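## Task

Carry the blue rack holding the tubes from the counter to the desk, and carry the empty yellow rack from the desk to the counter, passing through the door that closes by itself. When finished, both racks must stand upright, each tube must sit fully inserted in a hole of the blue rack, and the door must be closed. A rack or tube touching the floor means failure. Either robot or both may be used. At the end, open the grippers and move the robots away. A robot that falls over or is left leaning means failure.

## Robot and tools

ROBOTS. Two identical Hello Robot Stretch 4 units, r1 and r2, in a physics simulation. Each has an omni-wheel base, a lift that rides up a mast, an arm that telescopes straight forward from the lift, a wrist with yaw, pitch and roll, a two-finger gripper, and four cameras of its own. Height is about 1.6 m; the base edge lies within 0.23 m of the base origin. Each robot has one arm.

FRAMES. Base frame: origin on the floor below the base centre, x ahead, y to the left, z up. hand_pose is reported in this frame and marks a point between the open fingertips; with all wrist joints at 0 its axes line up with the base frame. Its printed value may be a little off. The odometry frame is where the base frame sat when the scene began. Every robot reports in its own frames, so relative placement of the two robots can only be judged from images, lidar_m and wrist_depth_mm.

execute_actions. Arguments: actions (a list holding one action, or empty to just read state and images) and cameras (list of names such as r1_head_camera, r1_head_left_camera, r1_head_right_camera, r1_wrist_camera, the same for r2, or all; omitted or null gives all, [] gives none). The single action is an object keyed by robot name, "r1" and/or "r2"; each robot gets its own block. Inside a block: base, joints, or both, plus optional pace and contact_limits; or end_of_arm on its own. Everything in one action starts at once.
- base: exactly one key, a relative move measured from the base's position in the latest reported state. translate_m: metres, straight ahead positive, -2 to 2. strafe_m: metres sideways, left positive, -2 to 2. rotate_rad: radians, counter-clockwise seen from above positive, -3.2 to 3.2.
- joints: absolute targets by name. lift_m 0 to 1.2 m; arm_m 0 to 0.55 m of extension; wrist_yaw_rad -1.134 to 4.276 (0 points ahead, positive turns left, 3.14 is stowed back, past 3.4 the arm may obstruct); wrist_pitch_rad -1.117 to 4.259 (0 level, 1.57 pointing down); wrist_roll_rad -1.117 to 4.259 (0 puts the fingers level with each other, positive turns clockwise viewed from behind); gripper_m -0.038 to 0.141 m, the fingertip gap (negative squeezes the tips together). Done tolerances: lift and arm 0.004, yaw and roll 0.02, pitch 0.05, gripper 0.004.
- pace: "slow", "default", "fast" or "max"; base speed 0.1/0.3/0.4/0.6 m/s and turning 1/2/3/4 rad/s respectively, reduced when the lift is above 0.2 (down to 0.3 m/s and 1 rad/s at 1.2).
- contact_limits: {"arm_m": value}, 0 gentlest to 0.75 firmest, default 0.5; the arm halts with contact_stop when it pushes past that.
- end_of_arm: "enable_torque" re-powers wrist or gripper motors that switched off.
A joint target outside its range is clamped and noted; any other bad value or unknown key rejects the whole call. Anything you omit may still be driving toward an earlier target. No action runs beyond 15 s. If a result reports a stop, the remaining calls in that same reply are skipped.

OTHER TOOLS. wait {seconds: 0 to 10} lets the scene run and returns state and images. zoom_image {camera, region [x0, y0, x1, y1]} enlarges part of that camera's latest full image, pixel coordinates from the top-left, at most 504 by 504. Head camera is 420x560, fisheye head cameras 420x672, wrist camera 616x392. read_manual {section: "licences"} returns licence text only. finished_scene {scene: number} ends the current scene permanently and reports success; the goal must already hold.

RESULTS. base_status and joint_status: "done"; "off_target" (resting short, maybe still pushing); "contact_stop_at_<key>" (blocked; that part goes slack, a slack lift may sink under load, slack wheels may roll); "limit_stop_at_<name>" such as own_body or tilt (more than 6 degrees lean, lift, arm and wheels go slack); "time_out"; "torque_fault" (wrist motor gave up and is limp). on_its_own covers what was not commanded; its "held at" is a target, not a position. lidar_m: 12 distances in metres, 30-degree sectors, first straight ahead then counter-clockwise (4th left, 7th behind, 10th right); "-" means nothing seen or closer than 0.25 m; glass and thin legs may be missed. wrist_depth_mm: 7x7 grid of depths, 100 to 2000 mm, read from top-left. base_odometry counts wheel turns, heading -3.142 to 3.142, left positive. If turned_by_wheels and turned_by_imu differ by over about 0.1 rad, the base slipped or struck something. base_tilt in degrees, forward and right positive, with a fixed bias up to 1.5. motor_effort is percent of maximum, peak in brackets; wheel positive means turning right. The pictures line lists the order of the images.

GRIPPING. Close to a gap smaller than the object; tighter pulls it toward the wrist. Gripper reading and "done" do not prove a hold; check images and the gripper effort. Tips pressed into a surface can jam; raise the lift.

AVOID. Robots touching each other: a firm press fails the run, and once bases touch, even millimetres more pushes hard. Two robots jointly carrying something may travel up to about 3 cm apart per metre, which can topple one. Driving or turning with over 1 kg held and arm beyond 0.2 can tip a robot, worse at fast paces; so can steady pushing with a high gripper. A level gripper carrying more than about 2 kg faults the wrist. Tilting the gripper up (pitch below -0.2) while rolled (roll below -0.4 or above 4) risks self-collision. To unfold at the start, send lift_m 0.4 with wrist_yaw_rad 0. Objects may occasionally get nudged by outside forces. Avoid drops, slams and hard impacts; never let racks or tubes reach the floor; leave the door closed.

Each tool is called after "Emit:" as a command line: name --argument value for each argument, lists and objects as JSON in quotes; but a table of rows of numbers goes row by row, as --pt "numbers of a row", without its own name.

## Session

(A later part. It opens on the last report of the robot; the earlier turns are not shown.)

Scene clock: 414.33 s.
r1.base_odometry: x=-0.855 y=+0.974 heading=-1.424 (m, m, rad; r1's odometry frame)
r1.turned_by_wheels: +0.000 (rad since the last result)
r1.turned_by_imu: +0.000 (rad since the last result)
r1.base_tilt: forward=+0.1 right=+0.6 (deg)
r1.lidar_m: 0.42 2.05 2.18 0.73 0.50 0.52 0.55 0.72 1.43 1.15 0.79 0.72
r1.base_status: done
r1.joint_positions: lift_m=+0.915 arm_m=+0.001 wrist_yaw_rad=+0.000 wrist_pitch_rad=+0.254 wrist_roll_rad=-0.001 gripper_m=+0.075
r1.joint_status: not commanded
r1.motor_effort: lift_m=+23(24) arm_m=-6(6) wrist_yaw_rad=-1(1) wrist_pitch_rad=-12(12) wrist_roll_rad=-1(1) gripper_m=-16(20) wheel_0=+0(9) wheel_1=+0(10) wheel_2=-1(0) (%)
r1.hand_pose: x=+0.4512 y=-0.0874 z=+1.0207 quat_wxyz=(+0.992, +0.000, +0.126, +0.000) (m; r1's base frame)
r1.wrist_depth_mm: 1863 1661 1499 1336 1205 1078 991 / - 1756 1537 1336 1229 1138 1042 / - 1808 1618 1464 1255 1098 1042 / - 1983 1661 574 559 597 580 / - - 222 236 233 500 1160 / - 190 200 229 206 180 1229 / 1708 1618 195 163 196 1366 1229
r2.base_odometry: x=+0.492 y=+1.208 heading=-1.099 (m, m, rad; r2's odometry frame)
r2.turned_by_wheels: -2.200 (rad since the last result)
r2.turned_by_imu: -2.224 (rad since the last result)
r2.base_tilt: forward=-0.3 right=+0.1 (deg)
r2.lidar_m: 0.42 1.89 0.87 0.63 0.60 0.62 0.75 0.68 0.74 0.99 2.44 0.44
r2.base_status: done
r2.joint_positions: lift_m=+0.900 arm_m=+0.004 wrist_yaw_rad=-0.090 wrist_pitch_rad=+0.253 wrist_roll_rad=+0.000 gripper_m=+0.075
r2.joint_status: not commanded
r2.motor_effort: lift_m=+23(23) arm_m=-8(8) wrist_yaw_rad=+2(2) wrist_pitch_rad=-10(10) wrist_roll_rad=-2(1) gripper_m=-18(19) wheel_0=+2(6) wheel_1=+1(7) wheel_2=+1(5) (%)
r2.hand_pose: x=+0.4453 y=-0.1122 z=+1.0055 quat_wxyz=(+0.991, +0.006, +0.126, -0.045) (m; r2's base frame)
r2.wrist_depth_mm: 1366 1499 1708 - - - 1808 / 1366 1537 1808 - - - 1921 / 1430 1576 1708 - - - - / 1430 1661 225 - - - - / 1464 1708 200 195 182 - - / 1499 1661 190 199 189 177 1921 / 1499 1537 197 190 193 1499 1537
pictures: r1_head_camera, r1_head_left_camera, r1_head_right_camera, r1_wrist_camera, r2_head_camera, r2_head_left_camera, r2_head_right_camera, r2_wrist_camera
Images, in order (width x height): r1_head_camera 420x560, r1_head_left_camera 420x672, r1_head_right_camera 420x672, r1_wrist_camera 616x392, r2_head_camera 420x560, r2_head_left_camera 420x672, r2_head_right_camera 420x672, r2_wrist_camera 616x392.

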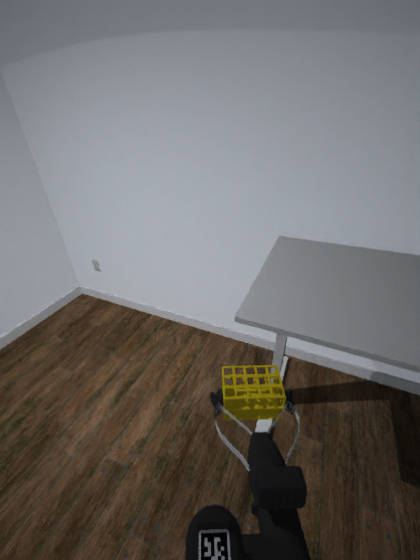

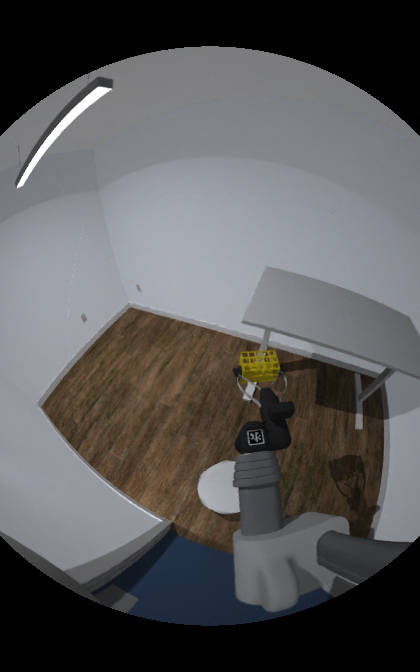

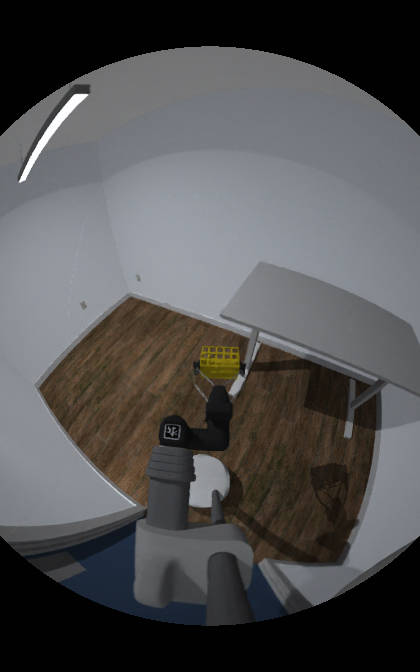

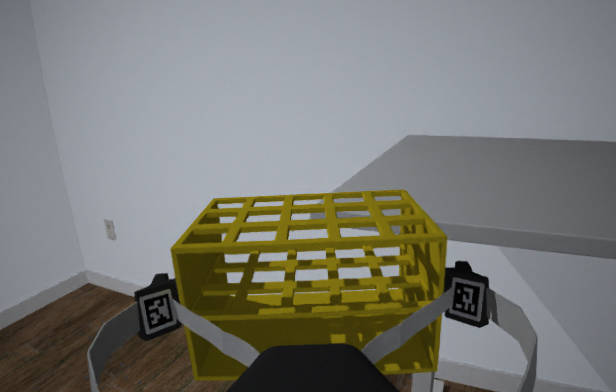

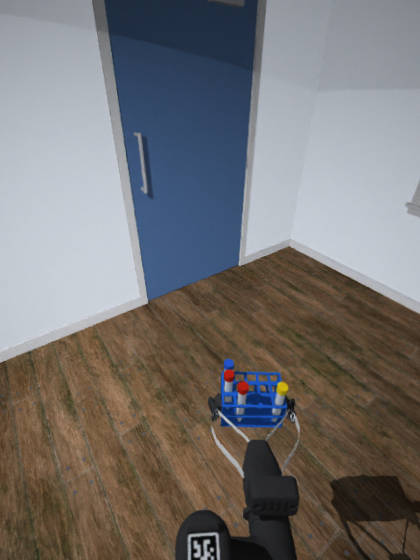

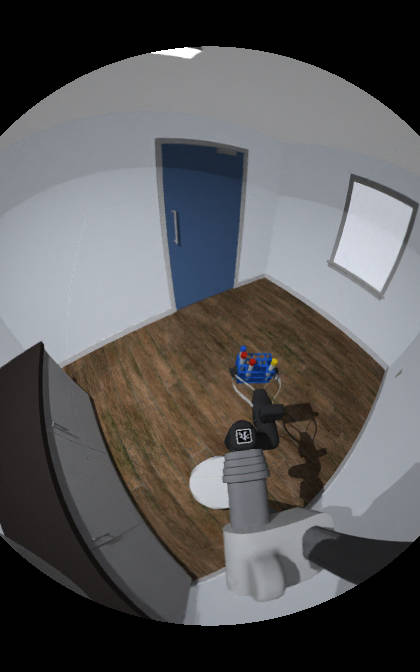

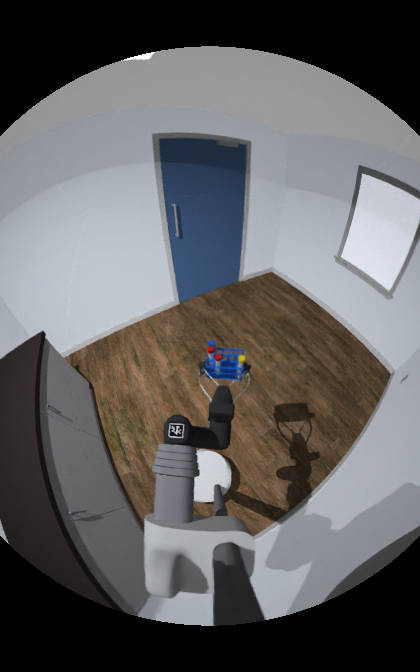

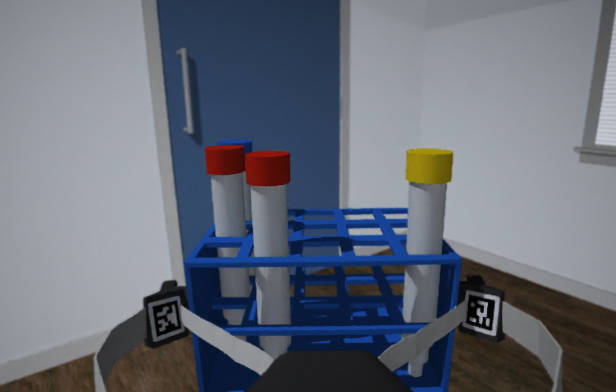

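Emit:
execute_actions --actions '[{"r1": {"base": {"translate_m": -0.27}, "joints": {"lift_m": 0.32}}, "r2": {"base": {"translate_m": 0.8}, "joints": {"lift_m": 0.93, "arm_m": 0.01}}}]' --cameras '["r1_head_left_camera", "r1_head_right_camera", "r1_wrist_camera", "r2_head_camera", "r2_wrist_camera"]'

Scene clock: 455.80 s.
r1.base_odometry: x=-0.895 y=+1.241 heading=-1.424 (m, m, rad; r1's odometry frame)
r1.turned_by_wheels: +0.000 (rad since the last result)
r1.turned_by_imu: -0.002 (rad since the last result)
r1.base_tilt: forward=+0.0 right=+0.7 (deg)
r1.lidar_m: 0.45 2.35 1.28 0.39 0.29 0.25 0.29 0.39 0.71 1.46 1.07 0.96
r1.base_status: done
r1.joint_positions: lift_m=+0.320 arm_m=+0.001 wrist_yaw_rad=+0.000 wrist_pitch_rad=+0.253 wrist_roll_rad=-0.001 gripper_m=+0.075
r1.joint_status: all done
r1.motor_effort: lift_m=+18(22) arm_m=-6(6) wrist_yaw_rad=-1(1) wrist_pitch_rad=-11(11) wrist_roll_rad=-1(1) gripper_m=-17(20) wheel_0=-1(6) wheel_1=+0(9) wheel_2=+0(9) (%)
r1.hand_pose: x=+0.4512 y=-0.0874 z=+0.4261 quat_wxyz=(+0.992, +0.000, +0.126, +0.000) (m; r1's base frame)
r1.wrist_depth_mm: - - 1808 1537 1397 1336 1229 / - - 1921 1661 1464 1336 1255 / - - 1921 1708 1537 1430 1255 / - - 1983 1618 1118 1430 1336 / 1336 1366 223 236 231 1229 1138 / 991 189 200 229 206 179 878 / 798 788 195 163 196 741 707
r2.base_odometry: x=+0.856 y=+0.496 heading=-1.099 (m, m, rad; r2's odometry frame)
r2.turned_by_wheels: +0.000 (rad since the last result)
r2.turned_by_imu: -0.001 (rad since the last result)
r2.base_tilt: forward=-0.3 right=+0.2 (deg)
r2.lidar_m: 0.40 1.21 1.25 1.07 1.03 1.06 1.44 1.36 1.42 1.90 2.04 0.42
r2.base_status: done
r2.joint_positions: lift_m=+0.930 arm_m=+0.009 wrist_yaw_rad=-0.090 wrist_pitch_rad=+0.253 wrist_roll_rad=+0.000 gripper_m=+0.075
r2.joint_status: all done
r2.motor_effort: lift_m=+23(28) arm_m=+8(8) wrist_yaw_rad=+2(1) wrist_pitch_rad=-10(10) wrist_roll_rad=-2(1) gripper_m=-19(18) wheel_0=+0(8) wheel_1=+0(5) wheel_2=+1(8) (%)
r2.hand_pose: x=+0.4498 y=-0.1122 z=+1.0356 quat_wxyz=(+0.991, +0.006, +0.126, -0.045) (m; r2's base frame)
r2.wrist_depth_mm: 831 946 1060 1229 1464 1756 1537 / 842 960 1098 1281 1499 1808 1537 / 866 991 1078 1308 1537 1808 1576 / 904 1025 224 1397 1499 1921 1661 / 917 1060 201 195 182 1983 1708 / 946 1025 190 199 188 178 1708 / 976 1118 198 189 193 1499 1576
pictures: r1_head_left_camera, r1_head_right_camera, r1_wrist_camera, r2_head_camera, r2_wrist_camera
Images, in order (width x height): r1_head_left_camera 420x672, r1_head_right_camera 420x672, r1_wrist_camera 616x392, r2_head_camera 420x560, r2_wrist_camera 616x392.

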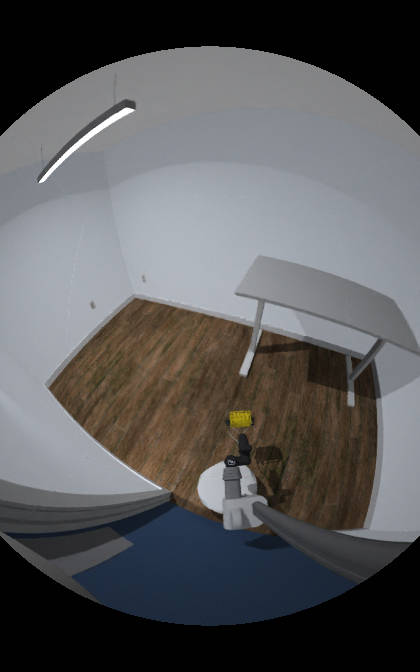

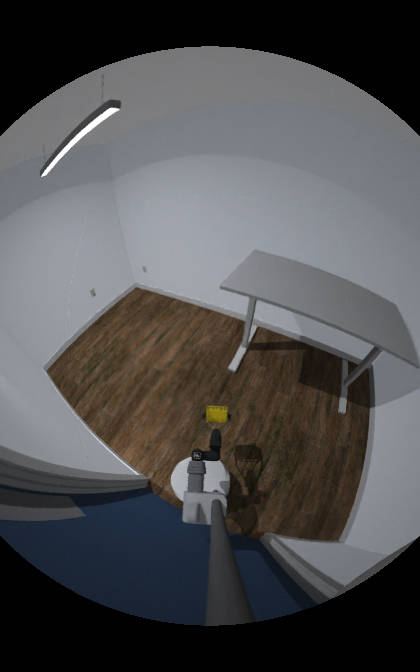

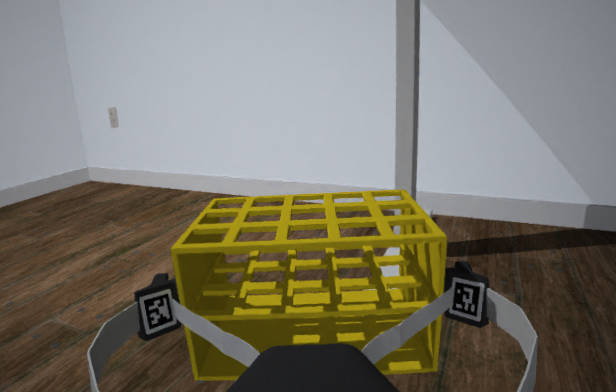

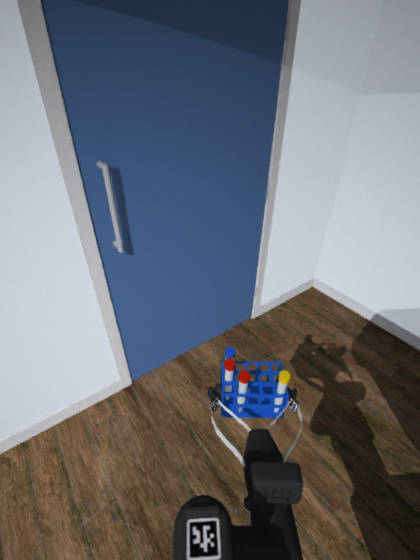

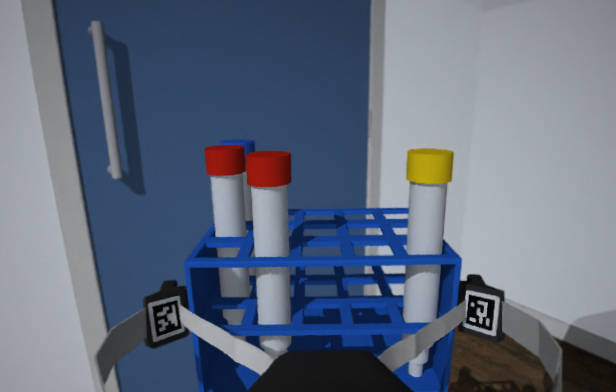

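Emit:
execute_actions --actions '[{"r1": {"base": {"translate_m": -0.15}, "pace": "slow"}}]' --cameras '["r1_head_left_camera", "r2_head_camera"]'

Scene clock: 464.30 s.
r1.base_odometry: x=-0.917 y=+1.389 heading=-1.424 (m, m, rad; r1's odometry frame)
r1.turned_by_wheels: +0.000 (rad since the last result)
r1.turned_by_imu: -0.003 (rad since the last result)
r1.base_tilt: forward=+0.1 right=+0.8 (deg)
r1.lidar_m: 0.44 2.52 0.58 0.32 0.25 - 0.25 0.25 0.51 1.38 1.21 1.09
r1.base_status: done
r1.joint_positions: lift_m=+0.320 arm_m=+0.001 wrist_yaw_rad=+0.000 wrist_pitch_rad=+0.253 wrist_roll_rad=-0.001 gripper_m=+0.075
r1.joint_status: not commanded
r1.motor_effort: lift_m=+20(19) arm_m=-5(6) wrist_yaw_rad=-1(3) wrist_pitch_rad=-11(13) wrist_roll_rad=-1(1) gripper_m=-20(20) wheel_0=-11(20) wheel_1=-8(10) wheel_2=+15(35) (%)
r1.hand_pose: x=+0.4511 y=-0.0875 z=+0.4260 quat_wxyz=(+0.992, +0.000, +0.126, +0.000) (m; r1's base frame)
r1.wrist_depth_mm: - - 1983 1708 1576 1397 1308 / - - 1983 1863 1618 1499 1336 / - - - 1863 1618 1537 1430 / - - - 1576 1308 1618 1464 / 1366 1366 224 236 231 1229 1160 / 976 189 200 230 205 180 891 / 788 778 195 163 196 732 707
r2.base_odometry: x=+0.856 y=+0.496 heading=-1.099 (m, m, rad; r2's odometry frame)
r2.turned_by_wheels: +0.000 (rad since the last result)
r2.turned_by_imu: +0.002 (rad since the last result)
r2.base_tilt: forward=-0.4 right=+0.2 (deg)
r2.lidar_m: 0.41 1.21 1.27 1.07 1.01 1.07 1.44 1.36 1.41 1.89 2.04 0.42
r2.base_status: not commanded
r2.joint_positions: lift_m=+0.930 arm_m=+0.009 wrist_yaw_rad=-0.090 wrist_pitch_rad=+0.253 wrist_roll_rad=+0.000 gripper_m=+0.075
r2.joint_status: not commanded
r2.motor_effort: lift_m=+23(23) arm_m=+8(8) wrist_yaw_rad=+2(2) wrist_pitch_rad=-9(10) wrist_roll_rad=-1(1) gripper_m=-17(18) wheel_0=+0(0) wheel_1=+0(0) wheel_2=+1(2) (%)
r2.hand_pose: x=+0.4498 y=-0.1122 z=+1.0356 quat_wxyz=(+0.991, +0.006, +0.126, -0.045) (m; r2's base frame)
r2.wrist_depth_mm: 820 891 1025 1205 1464 1708 1499 / 842 917 1060 1255 1537 1756 1576 / 878 946 1042 1281 1537 1808 1618 / 904 976 224 1366 1537 1863 1661 / 917 1008 201 195 183 1921 1661 / 960 976 190 199 188 178 1708 / 976 1060 198 190 195 1499 1576
pictures: r1_head_left_camera, r2_head_camera
Images, in order (width x height): r1_head_left_camera 420x672, r2_head_camera 420x560.

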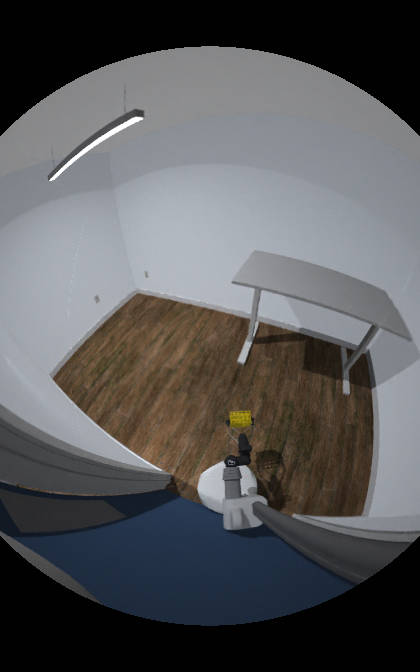

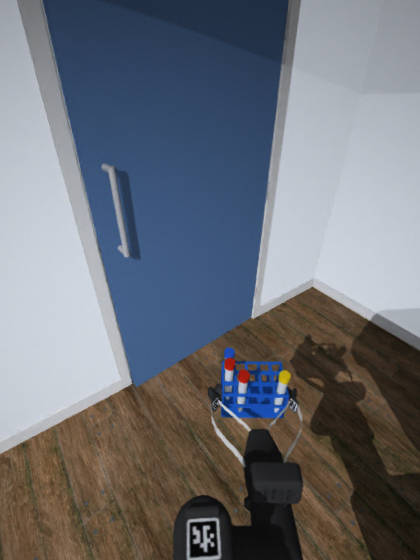

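Emit:
execute_actions --actions '[{"r1": {"base": {"translate_m": -0.5}, "pace": "default"}}]' --cameras '["r1_head_left_camera", "r1_head_right_camera", "r2_head_camera", "r2_head_left_camera"]'

Scene clock: 472.67 s.
r1.base_odometry: x=-0.989 y=+1.883 heading=-1.424 (m, m, rad; r1's odometry frame)
r1.turned_by_wheels: +0.000 (rad since the last result)
r1.turned_by_imu: +0.002 (rad since the last result)
r1.base_tilt: forward=+0.2 right=+0.5 (deg)
r1.lidar_m: 0.43 0.65 0.66 1.22 0.87 0.36 0.25 - 0.25 0.25 0.49 1.56
r1.base_status: done
r1.joint_positions: lift_m=+0.320 arm_m=+0.001 wrist_yaw_rad=+0.000 wrist_pitch_rad=+0.253 wrist_roll_rad=-0.001 gripper_m=+0.075
r1.joint_status: not commanded
r1.motor_effort: lift_m=+20(20) arm_m=-5(5) wrist_yaw_rad=-1(0) wrist_pitch_rad=-13(12) wrist_roll_rad=-1(1) gripper_m=-20(18) wheel_0=-2(22) wheel_1=-10(27) wheel_2=+11(34) (%)
r1.hand_pose: x=+0.4510 y=-0.0875 z=+0.4259 quat_wxyz=(+0.992, +0.000, +0.126, +0.000) (m; r1's base frame)
r1.wrist_depth_mm: - - - - - 1808 1708 / - - - - - 1921 1756 / - - - - - 1921 1808 / - - 1921 1576 1661 1756 1708 / 1366 1366 223 235 232 1205 1160 / 991 189 199 230 205 180 866 / 798 778 195 163 196 732 707
r2.base_odometry: x=+0.856 y=+0.496 heading=-1.099 (m, m, rad; r2's odometry frame)
r2.turned_by_wheels: +0.000 (rad since the last result)
r2.turned_by_imu: +0.002 (rad since the last result)
r2.base_tilt: forward=-0.3 right=+0.2 (deg)
r2.lidar_m: 0.41 1.21 1.26 1.07 1.03 1.07 1.44 1.37 1.42 1.89 2.02 0.42
r2.base_status: not commanded
r2.joint_positions: lift_m=+0.930 arm_m=+0.009 wrist_yaw_rad=-0.090 wrist_pitch_rad=+0.253 wrist_roll_rad=+0.000 gripper_m=+0.075
r2.joint_status: not commanded
r2.motor_effort: lift_m=+23(23) arm_m=+8(8) wrist_yaw_rad=+2(2) wrist_pitch_rad=-10(9) wrist_roll_rad=-1(2) gripper_m=-18(19) wheel_0=+0(0) wheel_1=+0(0) wheel_2=+1(1) (%)
r2.hand_pose: x=+0.4498 y=-0.1122 z=+1.0356 quat_wxyz=(+0.991, +0.006, +0.126, -0.045) (m; r2's base frame)
r2.wrist_depth_mm: 831 - - - 1025 750 574 / 842 - - - 1078 759 580 / 878 - - - 1118 768 591 / 904 - 225 - 1160 750 603 / 917 - 202 195 182 759 609 / 946 991 190 199 187 177 615 / 960 1537 197 190 194 768 627
pictures: r1_head_left_camera, r1_head_right_camera, r2_head_camera, r2_head_left_camera
Images, in order (width x height): r1_head_left_camera 420x672, r1_head_right_camera 420x672, r2_head_camera 420x560, r2_head_left_camera 420x672.

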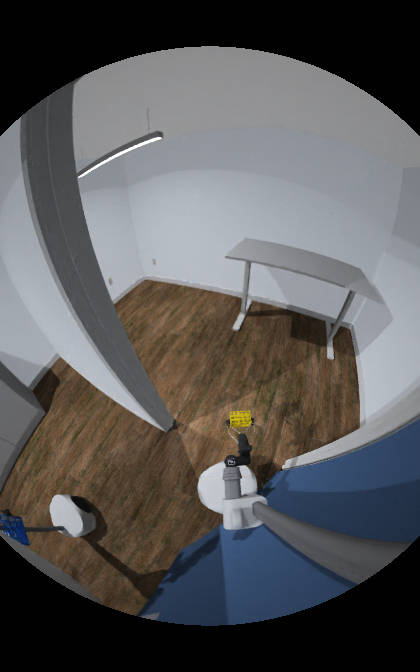

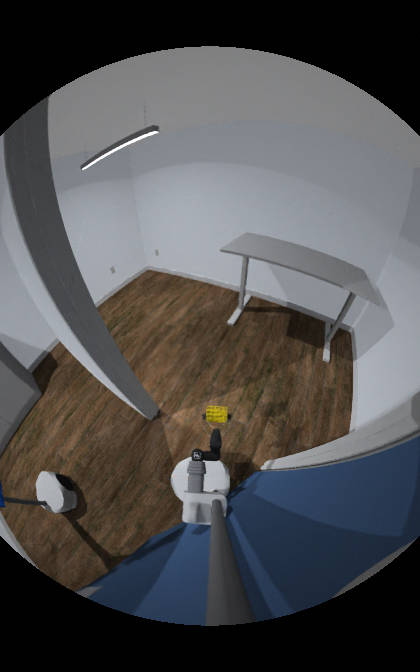

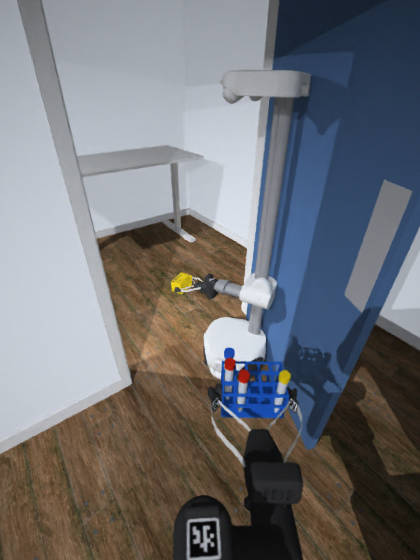

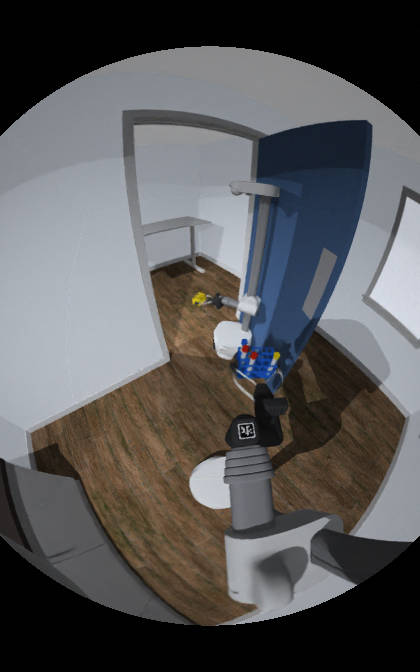

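Emit:
zoom_image --camera "r2_head_camera" --region '[170, 40, 420, 400]'

Region (170, 40, 420, 400) of r2_head_camera's 420x560 image, scaled by 1.400, with more detail than that image has; it fills the left 350 columns of this view, and the rest is white.

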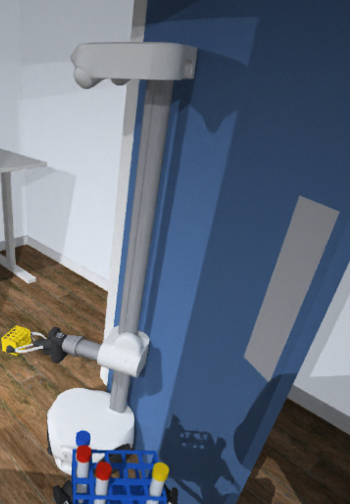

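Emit:
execute_actions --actions '[{"r1": {"base": {"translate_m": -0.34}, "pace": "default"}}]' --cameras '["r1_head_right_camera", "r2_head_left_camera"]'

Scene clock: 513.83 s.
r1.base_odometry: x=-0.711 y=+1.289 heading=-0.902 (m, m, rad; r1's odometry frame)
r1.turned_by_wheels: +0.523 (rad since the last result)
r1.turned_by_imu: +0.503 (rad since the last result)
r1.base_tilt: forward=+0.0 right=+0.6 (deg)
r1.lidar_m: 0.45 0.83 0.25 0.25 - 0.25 0.26 0.66 1.62 1.14 1.06 1.12
r1.base_status: translate_m contact_stop (by the wheels' count: +0.578 of -0.340)
r1.joint_positions: lift_m=+0.320 arm_m=+0.001 wrist_yaw_rad=+0.000 wrist_pitch_rad=+0.253 wrist_roll_rad=-0.001 gripper_m=+0.075
r1.joint_status: not commanded
r1.on_its_own: the wheels are slack since a contact_stop
r1.motor_effort: lift_m=+21(21) arm_m=-5(5) wrist_yaw_rad=-1(4) wrist_pitch_rad=-11(14) wrist_roll_rad=-1(2) gripper_m=-16(21) wheel_0=+0(5) wheel_1=+0(24) wheel_2=+0(37) (%)
r1.hand_pose: x=+0.4510 y=-0.0874 z=+0.4258 quat_wxyz=(+0.992, +0.000, +0.126, +0.000) (m; r1's base frame)
r1.wrist_depth_mm: 1618 1808 - - - 1661 1430 / 1576 1863 - - - 1708 1430 / 1708 1863 - - - 1808 1499 / 1661 1863 - 1576 1708 1708 1499 / 1336 1366 222 235 232 1205 1160 / 1008 189 200 229 205 180 891 / 798 778 194 163 196 741 715
r2.base_odometry: x=+0.856 y=+0.496 heading=-1.099 (m, m, rad; r2's odometry frame)
r2.turned_by_wheels: +0.000 (rad since the last result)
r2.turned_by_imu: +0.004 (rad since the last result)
r2.base_tilt: forward=-0.3 right=+0.2 (deg)
r2.lidar_m: 0.38 1.22 1.26 1.09 1.02 1.06 1.43 1.36 1.43 1.88 2.04 0.41
r2.base_status: not commanded
r2.joint_positions: lift_m=+0.930 arm_m=+0.009 wrist_yaw_rad=-0.090 wrist_pitch_rad=+0.253 wrist_roll_rad=+0.000 gripper_m=+0.075
r2.joint_status: not commanded
r2.motor_effort: lift_m=+23(23) arm_m=+8(8) wrist_yaw_rad=+2(2) wrist_pitch_rad=-9(10) wrist_roll_rad=-1(1) gripper_m=-18(18) wheel_0=+0(0) wheel_1=+0(0) wheel_2=+1(2) (%)
r2.hand_pose: x=+0.4498 y=-0.1122 z=+1.0356 quat_wxyz=(+0.991, +0.006, +0.126, -0.045) (m; r2's base frame)
r2.wrist_depth_mm: 831 931 1060 1255 1464 1708 1499 / 842 976 1098 1281 1537 1756 1576 / 878 991 1098 1336 1537 1863 1618 / 891 1025 224 1397 1499 1863 1618 / 931 1042 201 195 182 1921 1661 / 946 991 190 200 188 178 1708 / 960 1098 197 190 194 1537 1576
pictures: r1_head_right_camera, r2_head_left_camera
Images, in order (width x height): r1_head_right_camera 420x672, r2_head_left_camera 420x672.

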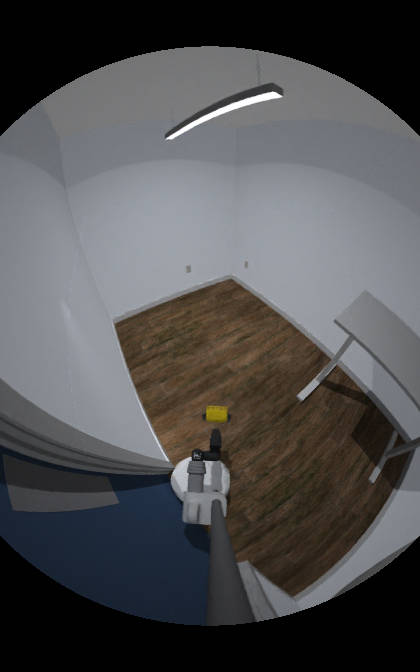

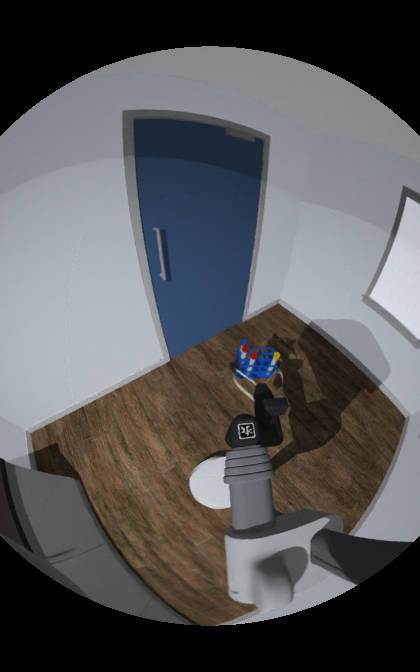

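Emit:
execute_actions --actions '[{"r1": {"base": {"rotate_rad": -0.93}, "pace": "default"}, "r2": {"base": {"translate_m": -0.3}}}]' --cameras '["r1_head_camera", "r1_head_left_camera", "r1_head_right_camera", "r2_head_camera"]'

Scene clock: 539.23 s.
r1.base_odometry: x=-0.711 y=+1.289 heading=-1.832 (m, m, rad; r1's odometry frame)
r1.turned_by_wheels: -0.930 (rad since the last result)
r1.turned_by_imu: -0.930 (rad since the last result)
r1.base_tilt: forward=-0.1 right=+0.7 (deg)
r1.lidar_m: 0.42 1.97 2.20 0.48 0.25 0.25 - 0.25 0.31 0.83 1.53 1.10
r1.base_status: done
r1.joint_positions: lift_m=+0.320 arm_m=+0.001 wrist_yaw_rad=+0.000 wrist_pitch_rad=+0.253 wrist_roll_rad=-0.001 gripper_m=+0.075
r1.joint_status: not commanded
r1.motor_effort: lift_m=+21(21) arm_m=-5(5) wrist_yaw_rad=-1(2) wrist_pitch_rad=-10(10) wrist_roll_rad=-1(2) gripper_m=-17(17) wheel_0=+0(7) wheel_1=+2(9) wheel_2=+1(7) (%)
r1.hand_pose: x=+0.4510 y=-0.0874 z=+0.4258 quat_wxyz=(+0.992, +0.000, +0.126, +0.000) (m; r1's base frame)
r1.wrist_depth_mm: 1576 1576 1537 1537 1537 1537 1537 / 1618 1576 1576 1618 1576 1618 1576 / 1708 1708 1708 1661 1661 1661 1661 / 1808 1708 1756 1255 1661 1708 1618 / 1336 1336 223 235 231 1182 1160 / 976 189 200 229 206 180 891 / 788 778 195 163 196 732 715
r2.base_odometry: x=+0.719 y=+0.763 heading=-1.099 (m, m, rad; r2's odometry frame)
r2.turned_by_wheels: +0.000 (rad since the last result)
r2.turned_by_imu: +0.003 (rad since the last result)
r2.base_tilt: forward=-0.3 right=+0.2 (deg)
r2.lidar_m: 0.40 1.46 1.52 0.91 0.86 0.90 1.19 1.09 1.16 1.56 2.21 0.43
r2.base_status: done
r2.joint_positions: lift_m=+0.930 arm_m=+0.009 wrist_yaw_rad=-0.090 wrist_pitch_rad=+0.253 wrist_roll_rad=+0.000 gripper_m=+0.075
r2.joint_status: not commanded
r2.motor_effort: lift_m=+23(23) arm_m=+8(8) wrist_yaw_rad=+2(1) wrist_pitch_rad=-10(10) wrist_roll_rad=-1(1) gripper_m=-20(20) wheel_0=-1(7) wheel_1=+0(5) wheel_2=+0(12) (%)
r2.hand_pose: x=+0.4498 y=-0.1122 z=+1.0356 quat_wxyz=(+0.991, +0.006, +0.126, -0.045) (m; r2's base frame)
r2.wrist_depth_mm: 1025 1118 1308 1499 1808 - 1661 / 1060 1160 1366 1576 1863 - 1661 / 1078 1205 1336 1618 1921 - 1756 / 1118 1229 227 1708 1808 - 1756 / 1118 1281 202 195 180 - 1808 / 1160 1229 190 199 188 177 1756 / 1182 1336 197 190 194 1537 1576
pictures: r1_head_camera, r1_head_left_camera, r1_head_right_camera, r2_head_camera
Images, in order (width x height): r1_head_camera 420x560, r1_head_left_camera 420x672, r1_head_right_camera 420x672, r2_head_camera 420x560.

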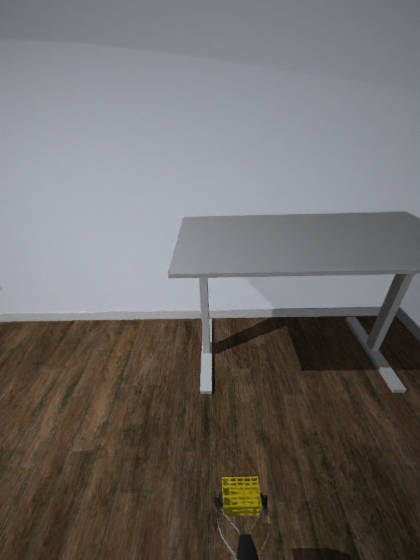

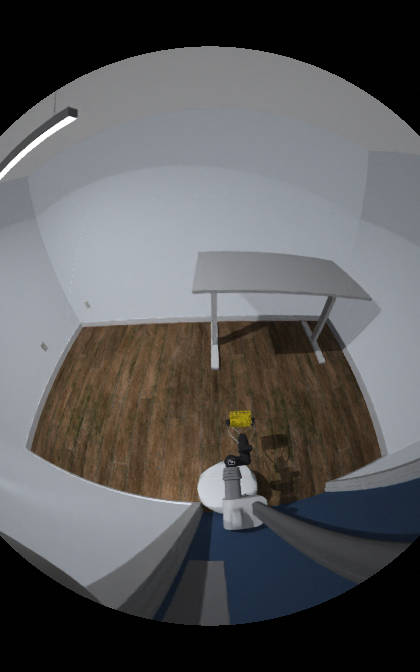

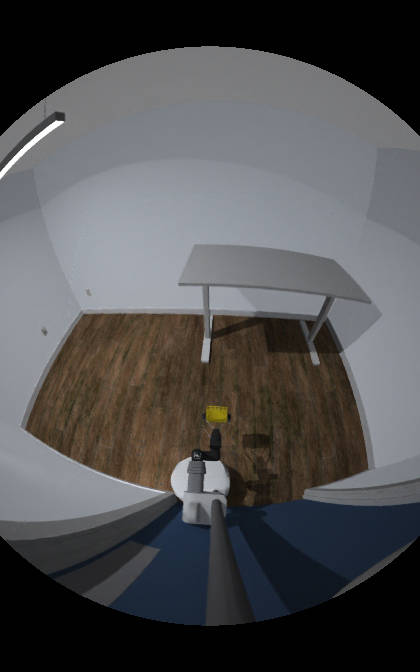

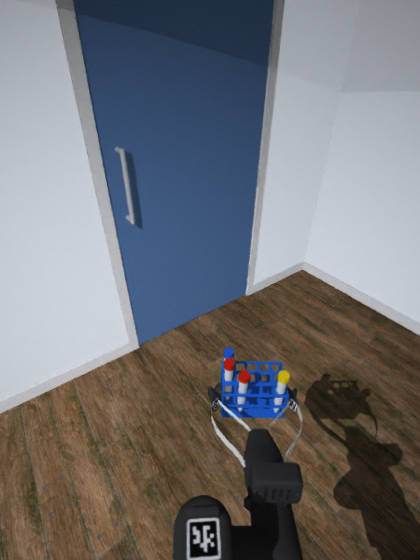

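Emit:
zoom_image --camera "r1_head_left_camera" --region '[150, 440, 350, 560]'

Region (150, 440, 350, 560) of r1_head_left_camera's 420x672 image, scaled by 2.520, with more detail than that image has; it fills the top 302 rows of this view, and the rest is white.

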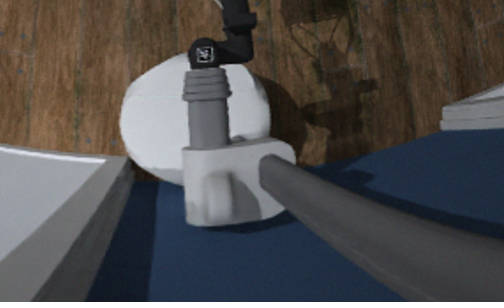

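Emit:
execute_actions --actions '[{"r1": {"base": {"strafe_m": -0.12}, "pace": "default"}}]' --cameras '["r1_head_left_camera"]'

Emit:
zoom_image --camera "r1_head_left_camera" --region '[150, 440, 350, 560]'

Scene clock: 550.90 s.
r1.base_odometry: x=-0.827 y=+1.320 heading=-1.831 (m, m, rad; r1's odometry frame)
r1.turned_by_wheels: +0.000 (rad since the last result)
r1.turned_by_imu: -0.004 (rad since the last result)
r1.base_tilt: forward=-0.1 right=+0.6 (deg)
r1.lidar_m: 0.45 1.96 2.32 0.51 0.30 0.25 - 0.25 0.32 0.71 1.54 1.09
r1.base_status: done
r1.joint_positions: lift_m=+0.320 arm_m=+0.001 wrist_yaw_rad=+0.000 wrist_pitch_rad=+0.253 wrist_roll_rad=-0.001 gripper_m=+0.075
r1.joint_status: not commanded
r1.motor_effort: lift_m=+21(21) arm_m=-5(5) wrist_yaw_rad=-1(1) wrist_pitch_rad=-11(11) wrist_roll_rad=-1(1) gripper_m=-22(22) wheel_0=+0(7) wheel_1=+1(9) wheel_2=+1(4) (%)
r1.hand_pose: x=+0.4510 y=-0.0874 z=+0.4258 quat_wxyz=(+0.992, +0.000, +0.126, +0.000) (m; r1's base frame)
r1.wrist_depth_mm: 1576 1537 1537 1537 1499 1537 1464 / 1576 1618 1576 1576 1537 1576 1576 / 1661 1661 1756 1661 1708 1661 1661 / 1808 1661 1661 1576 1708 1661 1618 / 1397 1336 221 235 232 1205 1182 / 976 190 200 229 206 180 866 / 798 778 195 163 197 732 707
r2.base_odometry: x=+0.719 y=+0.763 heading=-1.099 (m, m, rad; r2's odometry frame)
r2.turned_by_wheels: +0.000 (rad since the last result)
r2.turned_by_imu: +0.003 (rad since the last result)
r2.base_tilt: forward=-0.3 right=+0.2 (deg)
r2.lidar_m: 0.40 1.47 1.52 0.90 0.84 0.89 1.17 1.11 1.18 1.54 2.20 0.42
r2.base_status: not commanded
r2.joint_positions: lift_m=+0.930 arm_m=+0.009 wrist_yaw_rad=-0.090 wrist_pitch_rad=+0.253 wrist_roll_rad=+0.000 gripper_m=+0.075
r2.joint_status: not commanded
r2.motor_effort: lift_m=+22(23) arm_m=+8(8) wrist_yaw_rad=+2(2) wrist_pitch_rad=-10(9) wrist_roll_rad=-2(1) gripper_m=-19(20) wheel_0=+0(1) wheel_1=+0(0) wheel_2=+0(0) (%)
r2.hand_pose: x=+0.4498 y=-0.1122 z=+1.0356 quat_wxyz=(+0.991, +0.006, +0.126, -0.045) (m; r2's base frame)
r2.wrist_depth_mm: 1025 1138 1308 1537 1808 1983 1661 / 1060 1182 1336 1618 1921 - 1661 / 1098 1205 1336 1618 1863 - 1756 / 1118 1255 228 1708 1863 - 1808 / 1138 1255 201 195 182 - 1808 / 1182 1255 190 198 189 177 1808 / 1182 1336 197 190 194 1537 1576
pictures: r1_head_left_camera
Images, in order (width x height): r1_head_left_camera 420x672.

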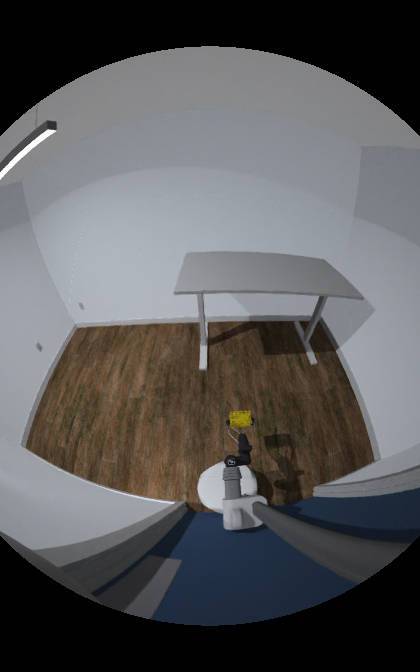

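Region (150, 440, 350, 560) of r1_head_left_camera's 420x672 image, scaled by 2.520, with more detail than that image has; it fills the top 302 rows of this view, and the rest is white.

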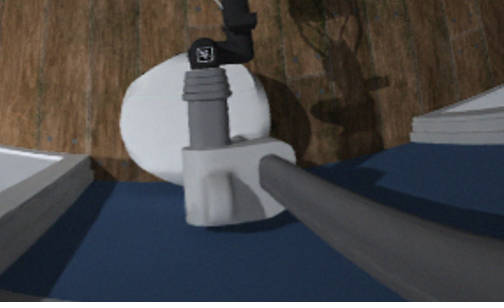

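Emit:
execute_actions --actions '[{"r1": {"base": {"translate_m": -0.04}, "pace": "slow"}}]' --cameras '[]'

Emit:
execute_actions --actions '[{"r1": {"base": {"translate_m": -0.83}, "pace": "default"}}]' --cameras '["r1_head_left_camera", "r1_head_right_camera", "r2_head_camera", "r2_head_left_camera"]'

Scene clock: 560.13 s.
r1.base_odometry: x=-0.816 y=+1.358 heading=-1.832 (m, m, rad; r1's odometry frame)
r1.turned_by_wheels: -0.001 (rad since the last result)
r1.turned_by_imu: -0.002 (rad since the last result)
r1.base_tilt: forward=+0.0 right=+0.7 (deg)
r1.lidar_m: 0.45 1.94 2.34 0.32 0.31 0.25 - 0.25 0.28 0.69 1.54 1.16
r1.base_status: done
r1.joint_positions: lift_m=+0.320 arm_m=+0.001 wrist_yaw_rad=+0.000 wrist_pitch_rad=+0.253 wrist_roll_rad=-0.001 gripper_m=+0.075
r1.joint_status: not commanded
r1.motor_effort: lift_m=+21(21) arm_m=-5(4) wrist_yaw_rad=-1(1) wrist_pitch_rad=-12(11) wrist_roll_rad=-1(2) gripper_m=-17(19) wheel_0=-8(14) wheel_1=-15(19) wheel_2=+12(19) (%)
r1.hand_pose: x=+0.4510 y=-0.0874 z=+0.4258 quat_wxyz=(+0.992, +0.000, +0.126, +0.000) (m; r1's base frame)
r1.wrist_depth_mm: 1618 1576 1576 1576 1537 1576 1537 / 1661 1576 1576 1618 1661 1618 1618 / 1708 1708 1756 1661 1661 1708 1661 / 1756 1808 1756 1576 1618 1708 1576 / 1366 1336 222 236 232 1182 1182 / 960 189 200 229 206 180 891 / 788 778 195 163 196 741 715
r2.base_odometry: x=+0.719 y=+0.763 heading=-1.099 (m, m, rad; r2's odometry frame)
r2.turned_by_wheels: +0.000 (rad since the last result)
r2.turned_by_imu: +0.001 (rad since the last result)
r2.base_tilt: forward=-0.3 right=+0.1 (deg)
r2.lidar_m: 0.42 1.48 1.54 0.90 0.86 0.89 1.19 1.12 1.14 1.55 2.20 0.44
r2.base_status: not commanded
r2.joint_positions: lift_m=+0.930 arm_m=+0.009 wrist_yaw_rad=-0.090 wrist_pitch_rad=+0.253 wrist_roll_rad=+0.000 gripper_m=+0.075
r2.joint_status: not commanded
r2.motor_effort: lift_m=+22(22) arm_m=+8(8) wrist_yaw_rad=+3(2) wrist_pitch_rad=-10(10) wrist_roll_rad=-1(1) gripper_m=-18(18) wheel_0=+0(1) wheel_1=+0(0) wheel_2=+0(0) (%)
r2.hand_pose: x=+0.4498 y=-0.1122 z=+1.0356 quat_wxyz=(+0.991, +0.006, +0.126, -0.045) (m; r2's base frame)
r2.wrist_depth_mm: 1025 1118 1281 1499 1808 1983 1661 / 1060 1138 1336 1537 1921 - 1708 / 1098 1182 1281 1618 1863 - 1708 / 1098 1229 227 1661 1863 - 1756 / 1138 1281 201 195 182 - 1808 / 1160 1255 191 200 188 177 1808 / 1160 1336 198 189 194 1537 1576
pictures: none
No camera images: the call's "cameras" was empty. Leave "cameras" out to get every camera's image.

Scene clock: 564.37 s.
r1.base_odometry: x=-0.602 y=+2.159 heading=-1.832 (m, m, rad; r1's odometry frame)
r1.turned_by_wheels: +0.000 (rad since the last result)
r1.turned_by_imu: +0.005 (rad since the last result)
r1.base_tilt: forward=+0.0 right=+0.7 (deg)
r1.lidar_m: 0.45 0.67 0.89 1.67 0.70 0.69 2.00 0.25 - 0.25 0.31 2.02
r1.base_status: done
r1.joint_positions: lift_m=+0.320 arm_m=+0.001 wrist_yaw_rad=+0.000 wrist_pitch_rad=+0.253 wrist_roll_rad=-0.001 gripper_m=+0.075
r1.joint_status: not commanded
r1.motor_effort: lift_m=+21(21) arm_m=-5(5) wrist_yaw_rad=-1(1) wrist_pitch_rad=-11(10) wrist_roll_rad=-1(1) gripper_m=-18(19) wheel_0=+1(14) wheel_1=-6(22) wheel_2=+4(23) (%)
r1.hand_pose: x=+0.4510 y=-0.0874 z=+0.4258 quat_wxyz=(+0.992, +0.000, +0.126, +0.000) (m; r1's base frame)
r1.wrist_depth_mm: - - - - - - - / - - - - - - - / - - - - - - - / - - 1921 1618 1661 1756 1708 / 1336 1336 222 236 231 1182 1160 / 904 190 200 230 204 180 878 / 564 768 195 163 196 732 699
r2.base_odometry: x=+0.719 y=+0.763 heading=-1.099 (m, m, rad; r2's odometry frame)
r2.turned_by_wheels: +0.000 (rad since the last result)
r2.turned_by_imu: +0.001 (rad since the last result)
r2.base_tilt: forward=-0.3 right=+0.2 (deg)
r2.lidar_m: 0.40 1.47 1.53 0.94 0.86 0.92 1.19 1.12 1.17 1.55 2.20 0.43
r2.base_status: not commanded
r2.joint_positions: lift_m=+0.930 arm_m=+0.009 wrist_yaw_rad=-0.090 wrist_pitch_rad=+0.253 wrist_roll_rad=+0.000 gripper_m=+0.075
r2.joint_status: not commanded
r2.motor_effort: lift_m=+23(23) arm_m=+8(8) wrist_yaw_rad=+2(2) wrist_pitch_rad=-9(9) wrist_roll_rad=-1(1) gripper_m=-19(20) wheel_0=-1(1) wheel_1=+0(0) wheel_2=+0(0) (%)
r2.hand_pose: x=+0.4498 y=-0.1122 z=+1.0356 quat_wxyz=(+0.991, +0.006, +0.126, -0.045) (m; r2's base frame)
r2.wrist_depth_mm: 1025 - - - 831 1863 1661 / 1060 - - - 878 1863 1708 / 1078 - - - 891 1921 1661 / 1118 1255 227 - 931 - 1808 / 1138 1281 201 195 182 - 1808 / 1160 1229 190 199 188 177 1808 / 1182 1366 198 190 194 1537 1576
pictures: r1_head_left_camera, r1_head_right_camera, r2_head_camera, r2_head_left_camera
Images, in order (width x height): r1_head_left_camera 420x672, r1_head_right_camera 420x672, r2_head_camera 420x560, r2_head_left_camera 420x672.

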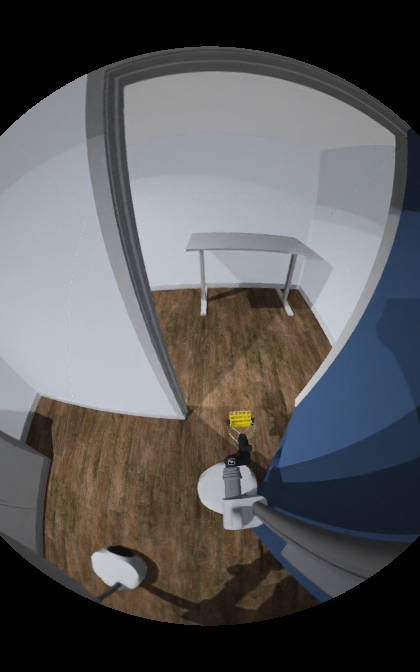

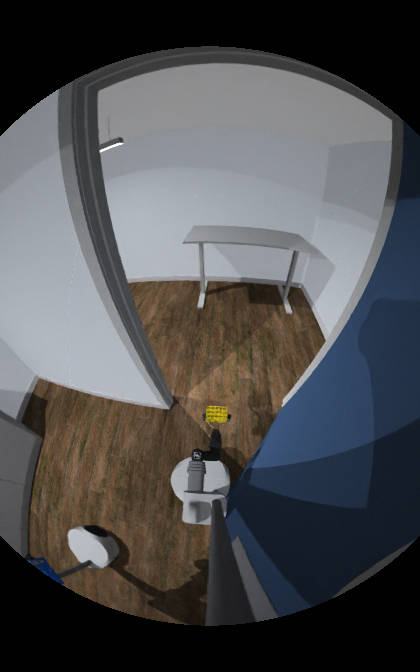

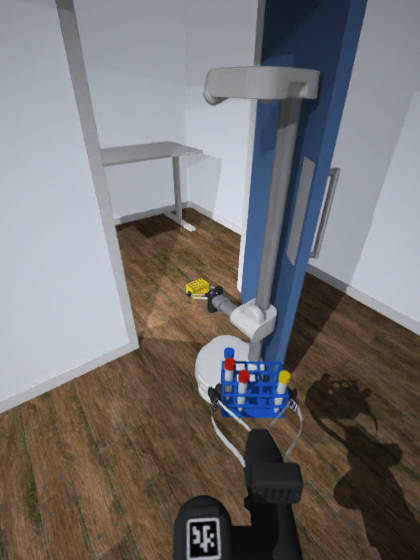

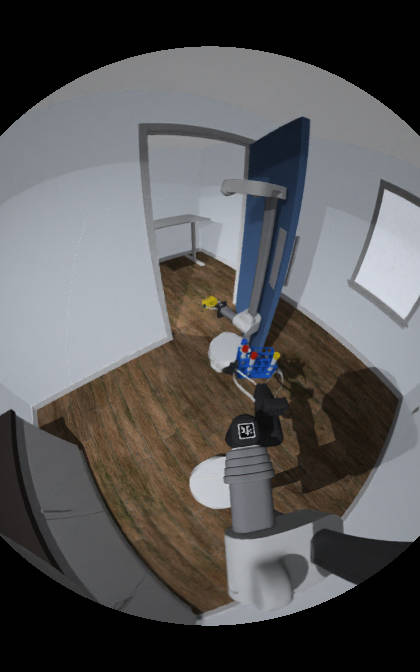

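Emit:
execute_actions --actions '[{"r1": {"base": {"rotate_rad": 2.7}, "pace": "slow"}}]' --cameras '["r1_head_left_camera", "r2_head_camera"]'

Scene clock: 581.37 s.
r1.base_odometry: x=-0.602 y=+2.159 heading=+0.867 (m, m, rad; r1's odometry frame)
r1.turned_by_wheels: +2.699 (rad since the last result)
r1.turned_by_imu: +2.681 (rad since the last result)
r1.base_tilt: forward=-0.1 right=+0.6 (deg)
r1.lidar_m: 0.44 1.99 0.25 - 0.25 0.37 2.37 1.93 0.67 1.00 1.65 0.68
r1.base_status: done
r1.joint_positions: lift_m=+0.320 arm_m=+0.001 wrist_yaw_rad=+0.000 wrist_pitch_rad=+0.253 wrist_roll_rad=-0.001 gripper_m=+0.075
r1.joint_status: not commanded
r1.motor_effort: lift_m=+21(21) arm_m=-4(5) wrist_yaw_rad=-1(2) wrist_pitch_rad=-11(13) wrist_roll_rad=-1(1) gripper_m=-17(17) wheel_0=-10(22) wheel_1=+3(19) wheel_2=-3(8) (%)
r1.hand_pose: x=+0.4509 y=-0.0874 z=+0.4259 quat_wxyz=(+0.992, +0.000, +0.126, +0.000) (m; r1's base frame)
r1.wrist_depth_mm: 1464 1576 1808 1921 - 1808 1464 / 1499 1708 1808 1921 - 1863 1499 / 1537 1661 1808 - - 1863 1499 / 1661 1708 1863 1576 991 1756 1576 / 1366 1308 223 236 233 809 1182 / 1008 190 200 229 205 181 878 / 809 778 195 163 196 741 707
r2.base_odometry: x=+0.719 y=+0.763 heading=-1.099 (m, m, rad; r2's odometry frame)
r2.turned_by_wheels: +0.000 (rad since the last result)
r2.turned_by_imu: +0.002 (rad since the last result)
r2.base_tilt: forward=-0.3 right=+0.2 (deg)
r2.lidar_m: 0.43 1.47 1.53 0.91 0.86 0.88 1.16 1.11 1.15 1.56 2.20 0.42
r2.base_status: not commanded
r2.joint_positions: lift_m=+0.930 arm_m=+0.009 wrist_yaw_rad=-0.090 wrist_pitch_rad=+0.253 wrist_roll_rad=+0.000 gripper_m=+0.075
r2.joint_status: not commanded
r2.motor_effort: lift_m=+23(23) arm_m=+8(8) wrist_yaw_rad=+2(1) wrist_pitch_rad=-9(10) wrist_roll_rad=-1(2) gripper_m=-20(16) wheel_0=-1(0) wheel_1=+0(0) wheel_2=+0(0) (%)
r2.hand_pose: x=+0.4498 y=-0.1122 z=+1.0356 quat_wxyz=(+0.991, +0.006, +0.126, -0.045) (m; r2's base frame)
r2.wrist_depth_mm: 1042 - - - 960 1863 1661 / 1042 - - - 991 1983 1708 / 1078 - - - 1008 1983 1756 / 1138 1308 227 - 1025 - 1756 / 1138 1281 201 195 182 - 1808 / 1160 1255 190 199 187 177 1808 / 1182 1336 198 190 193 1537 1576
pictures: r1_head_left_camera, r2_head_camera
Images, in order (width x height): r1_head_left_camera 420x672, r2_head_camera 420x560.

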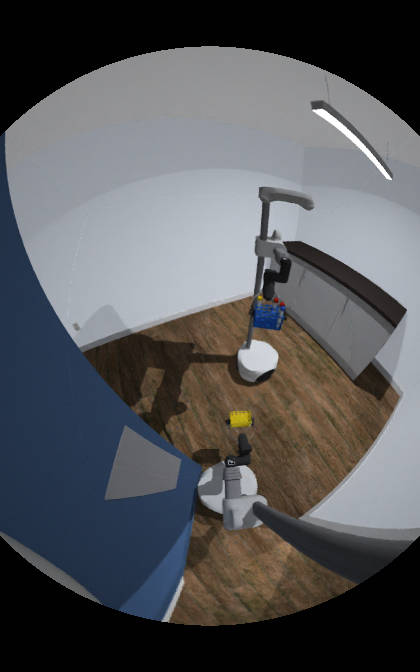

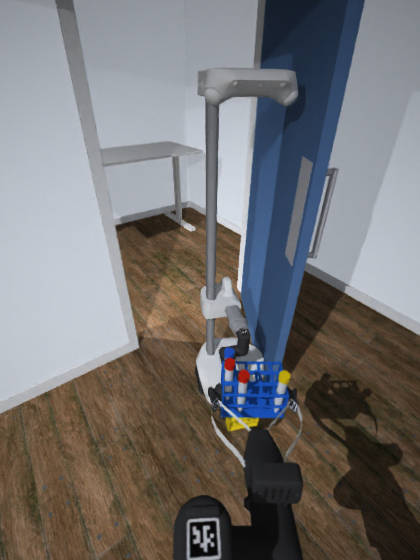

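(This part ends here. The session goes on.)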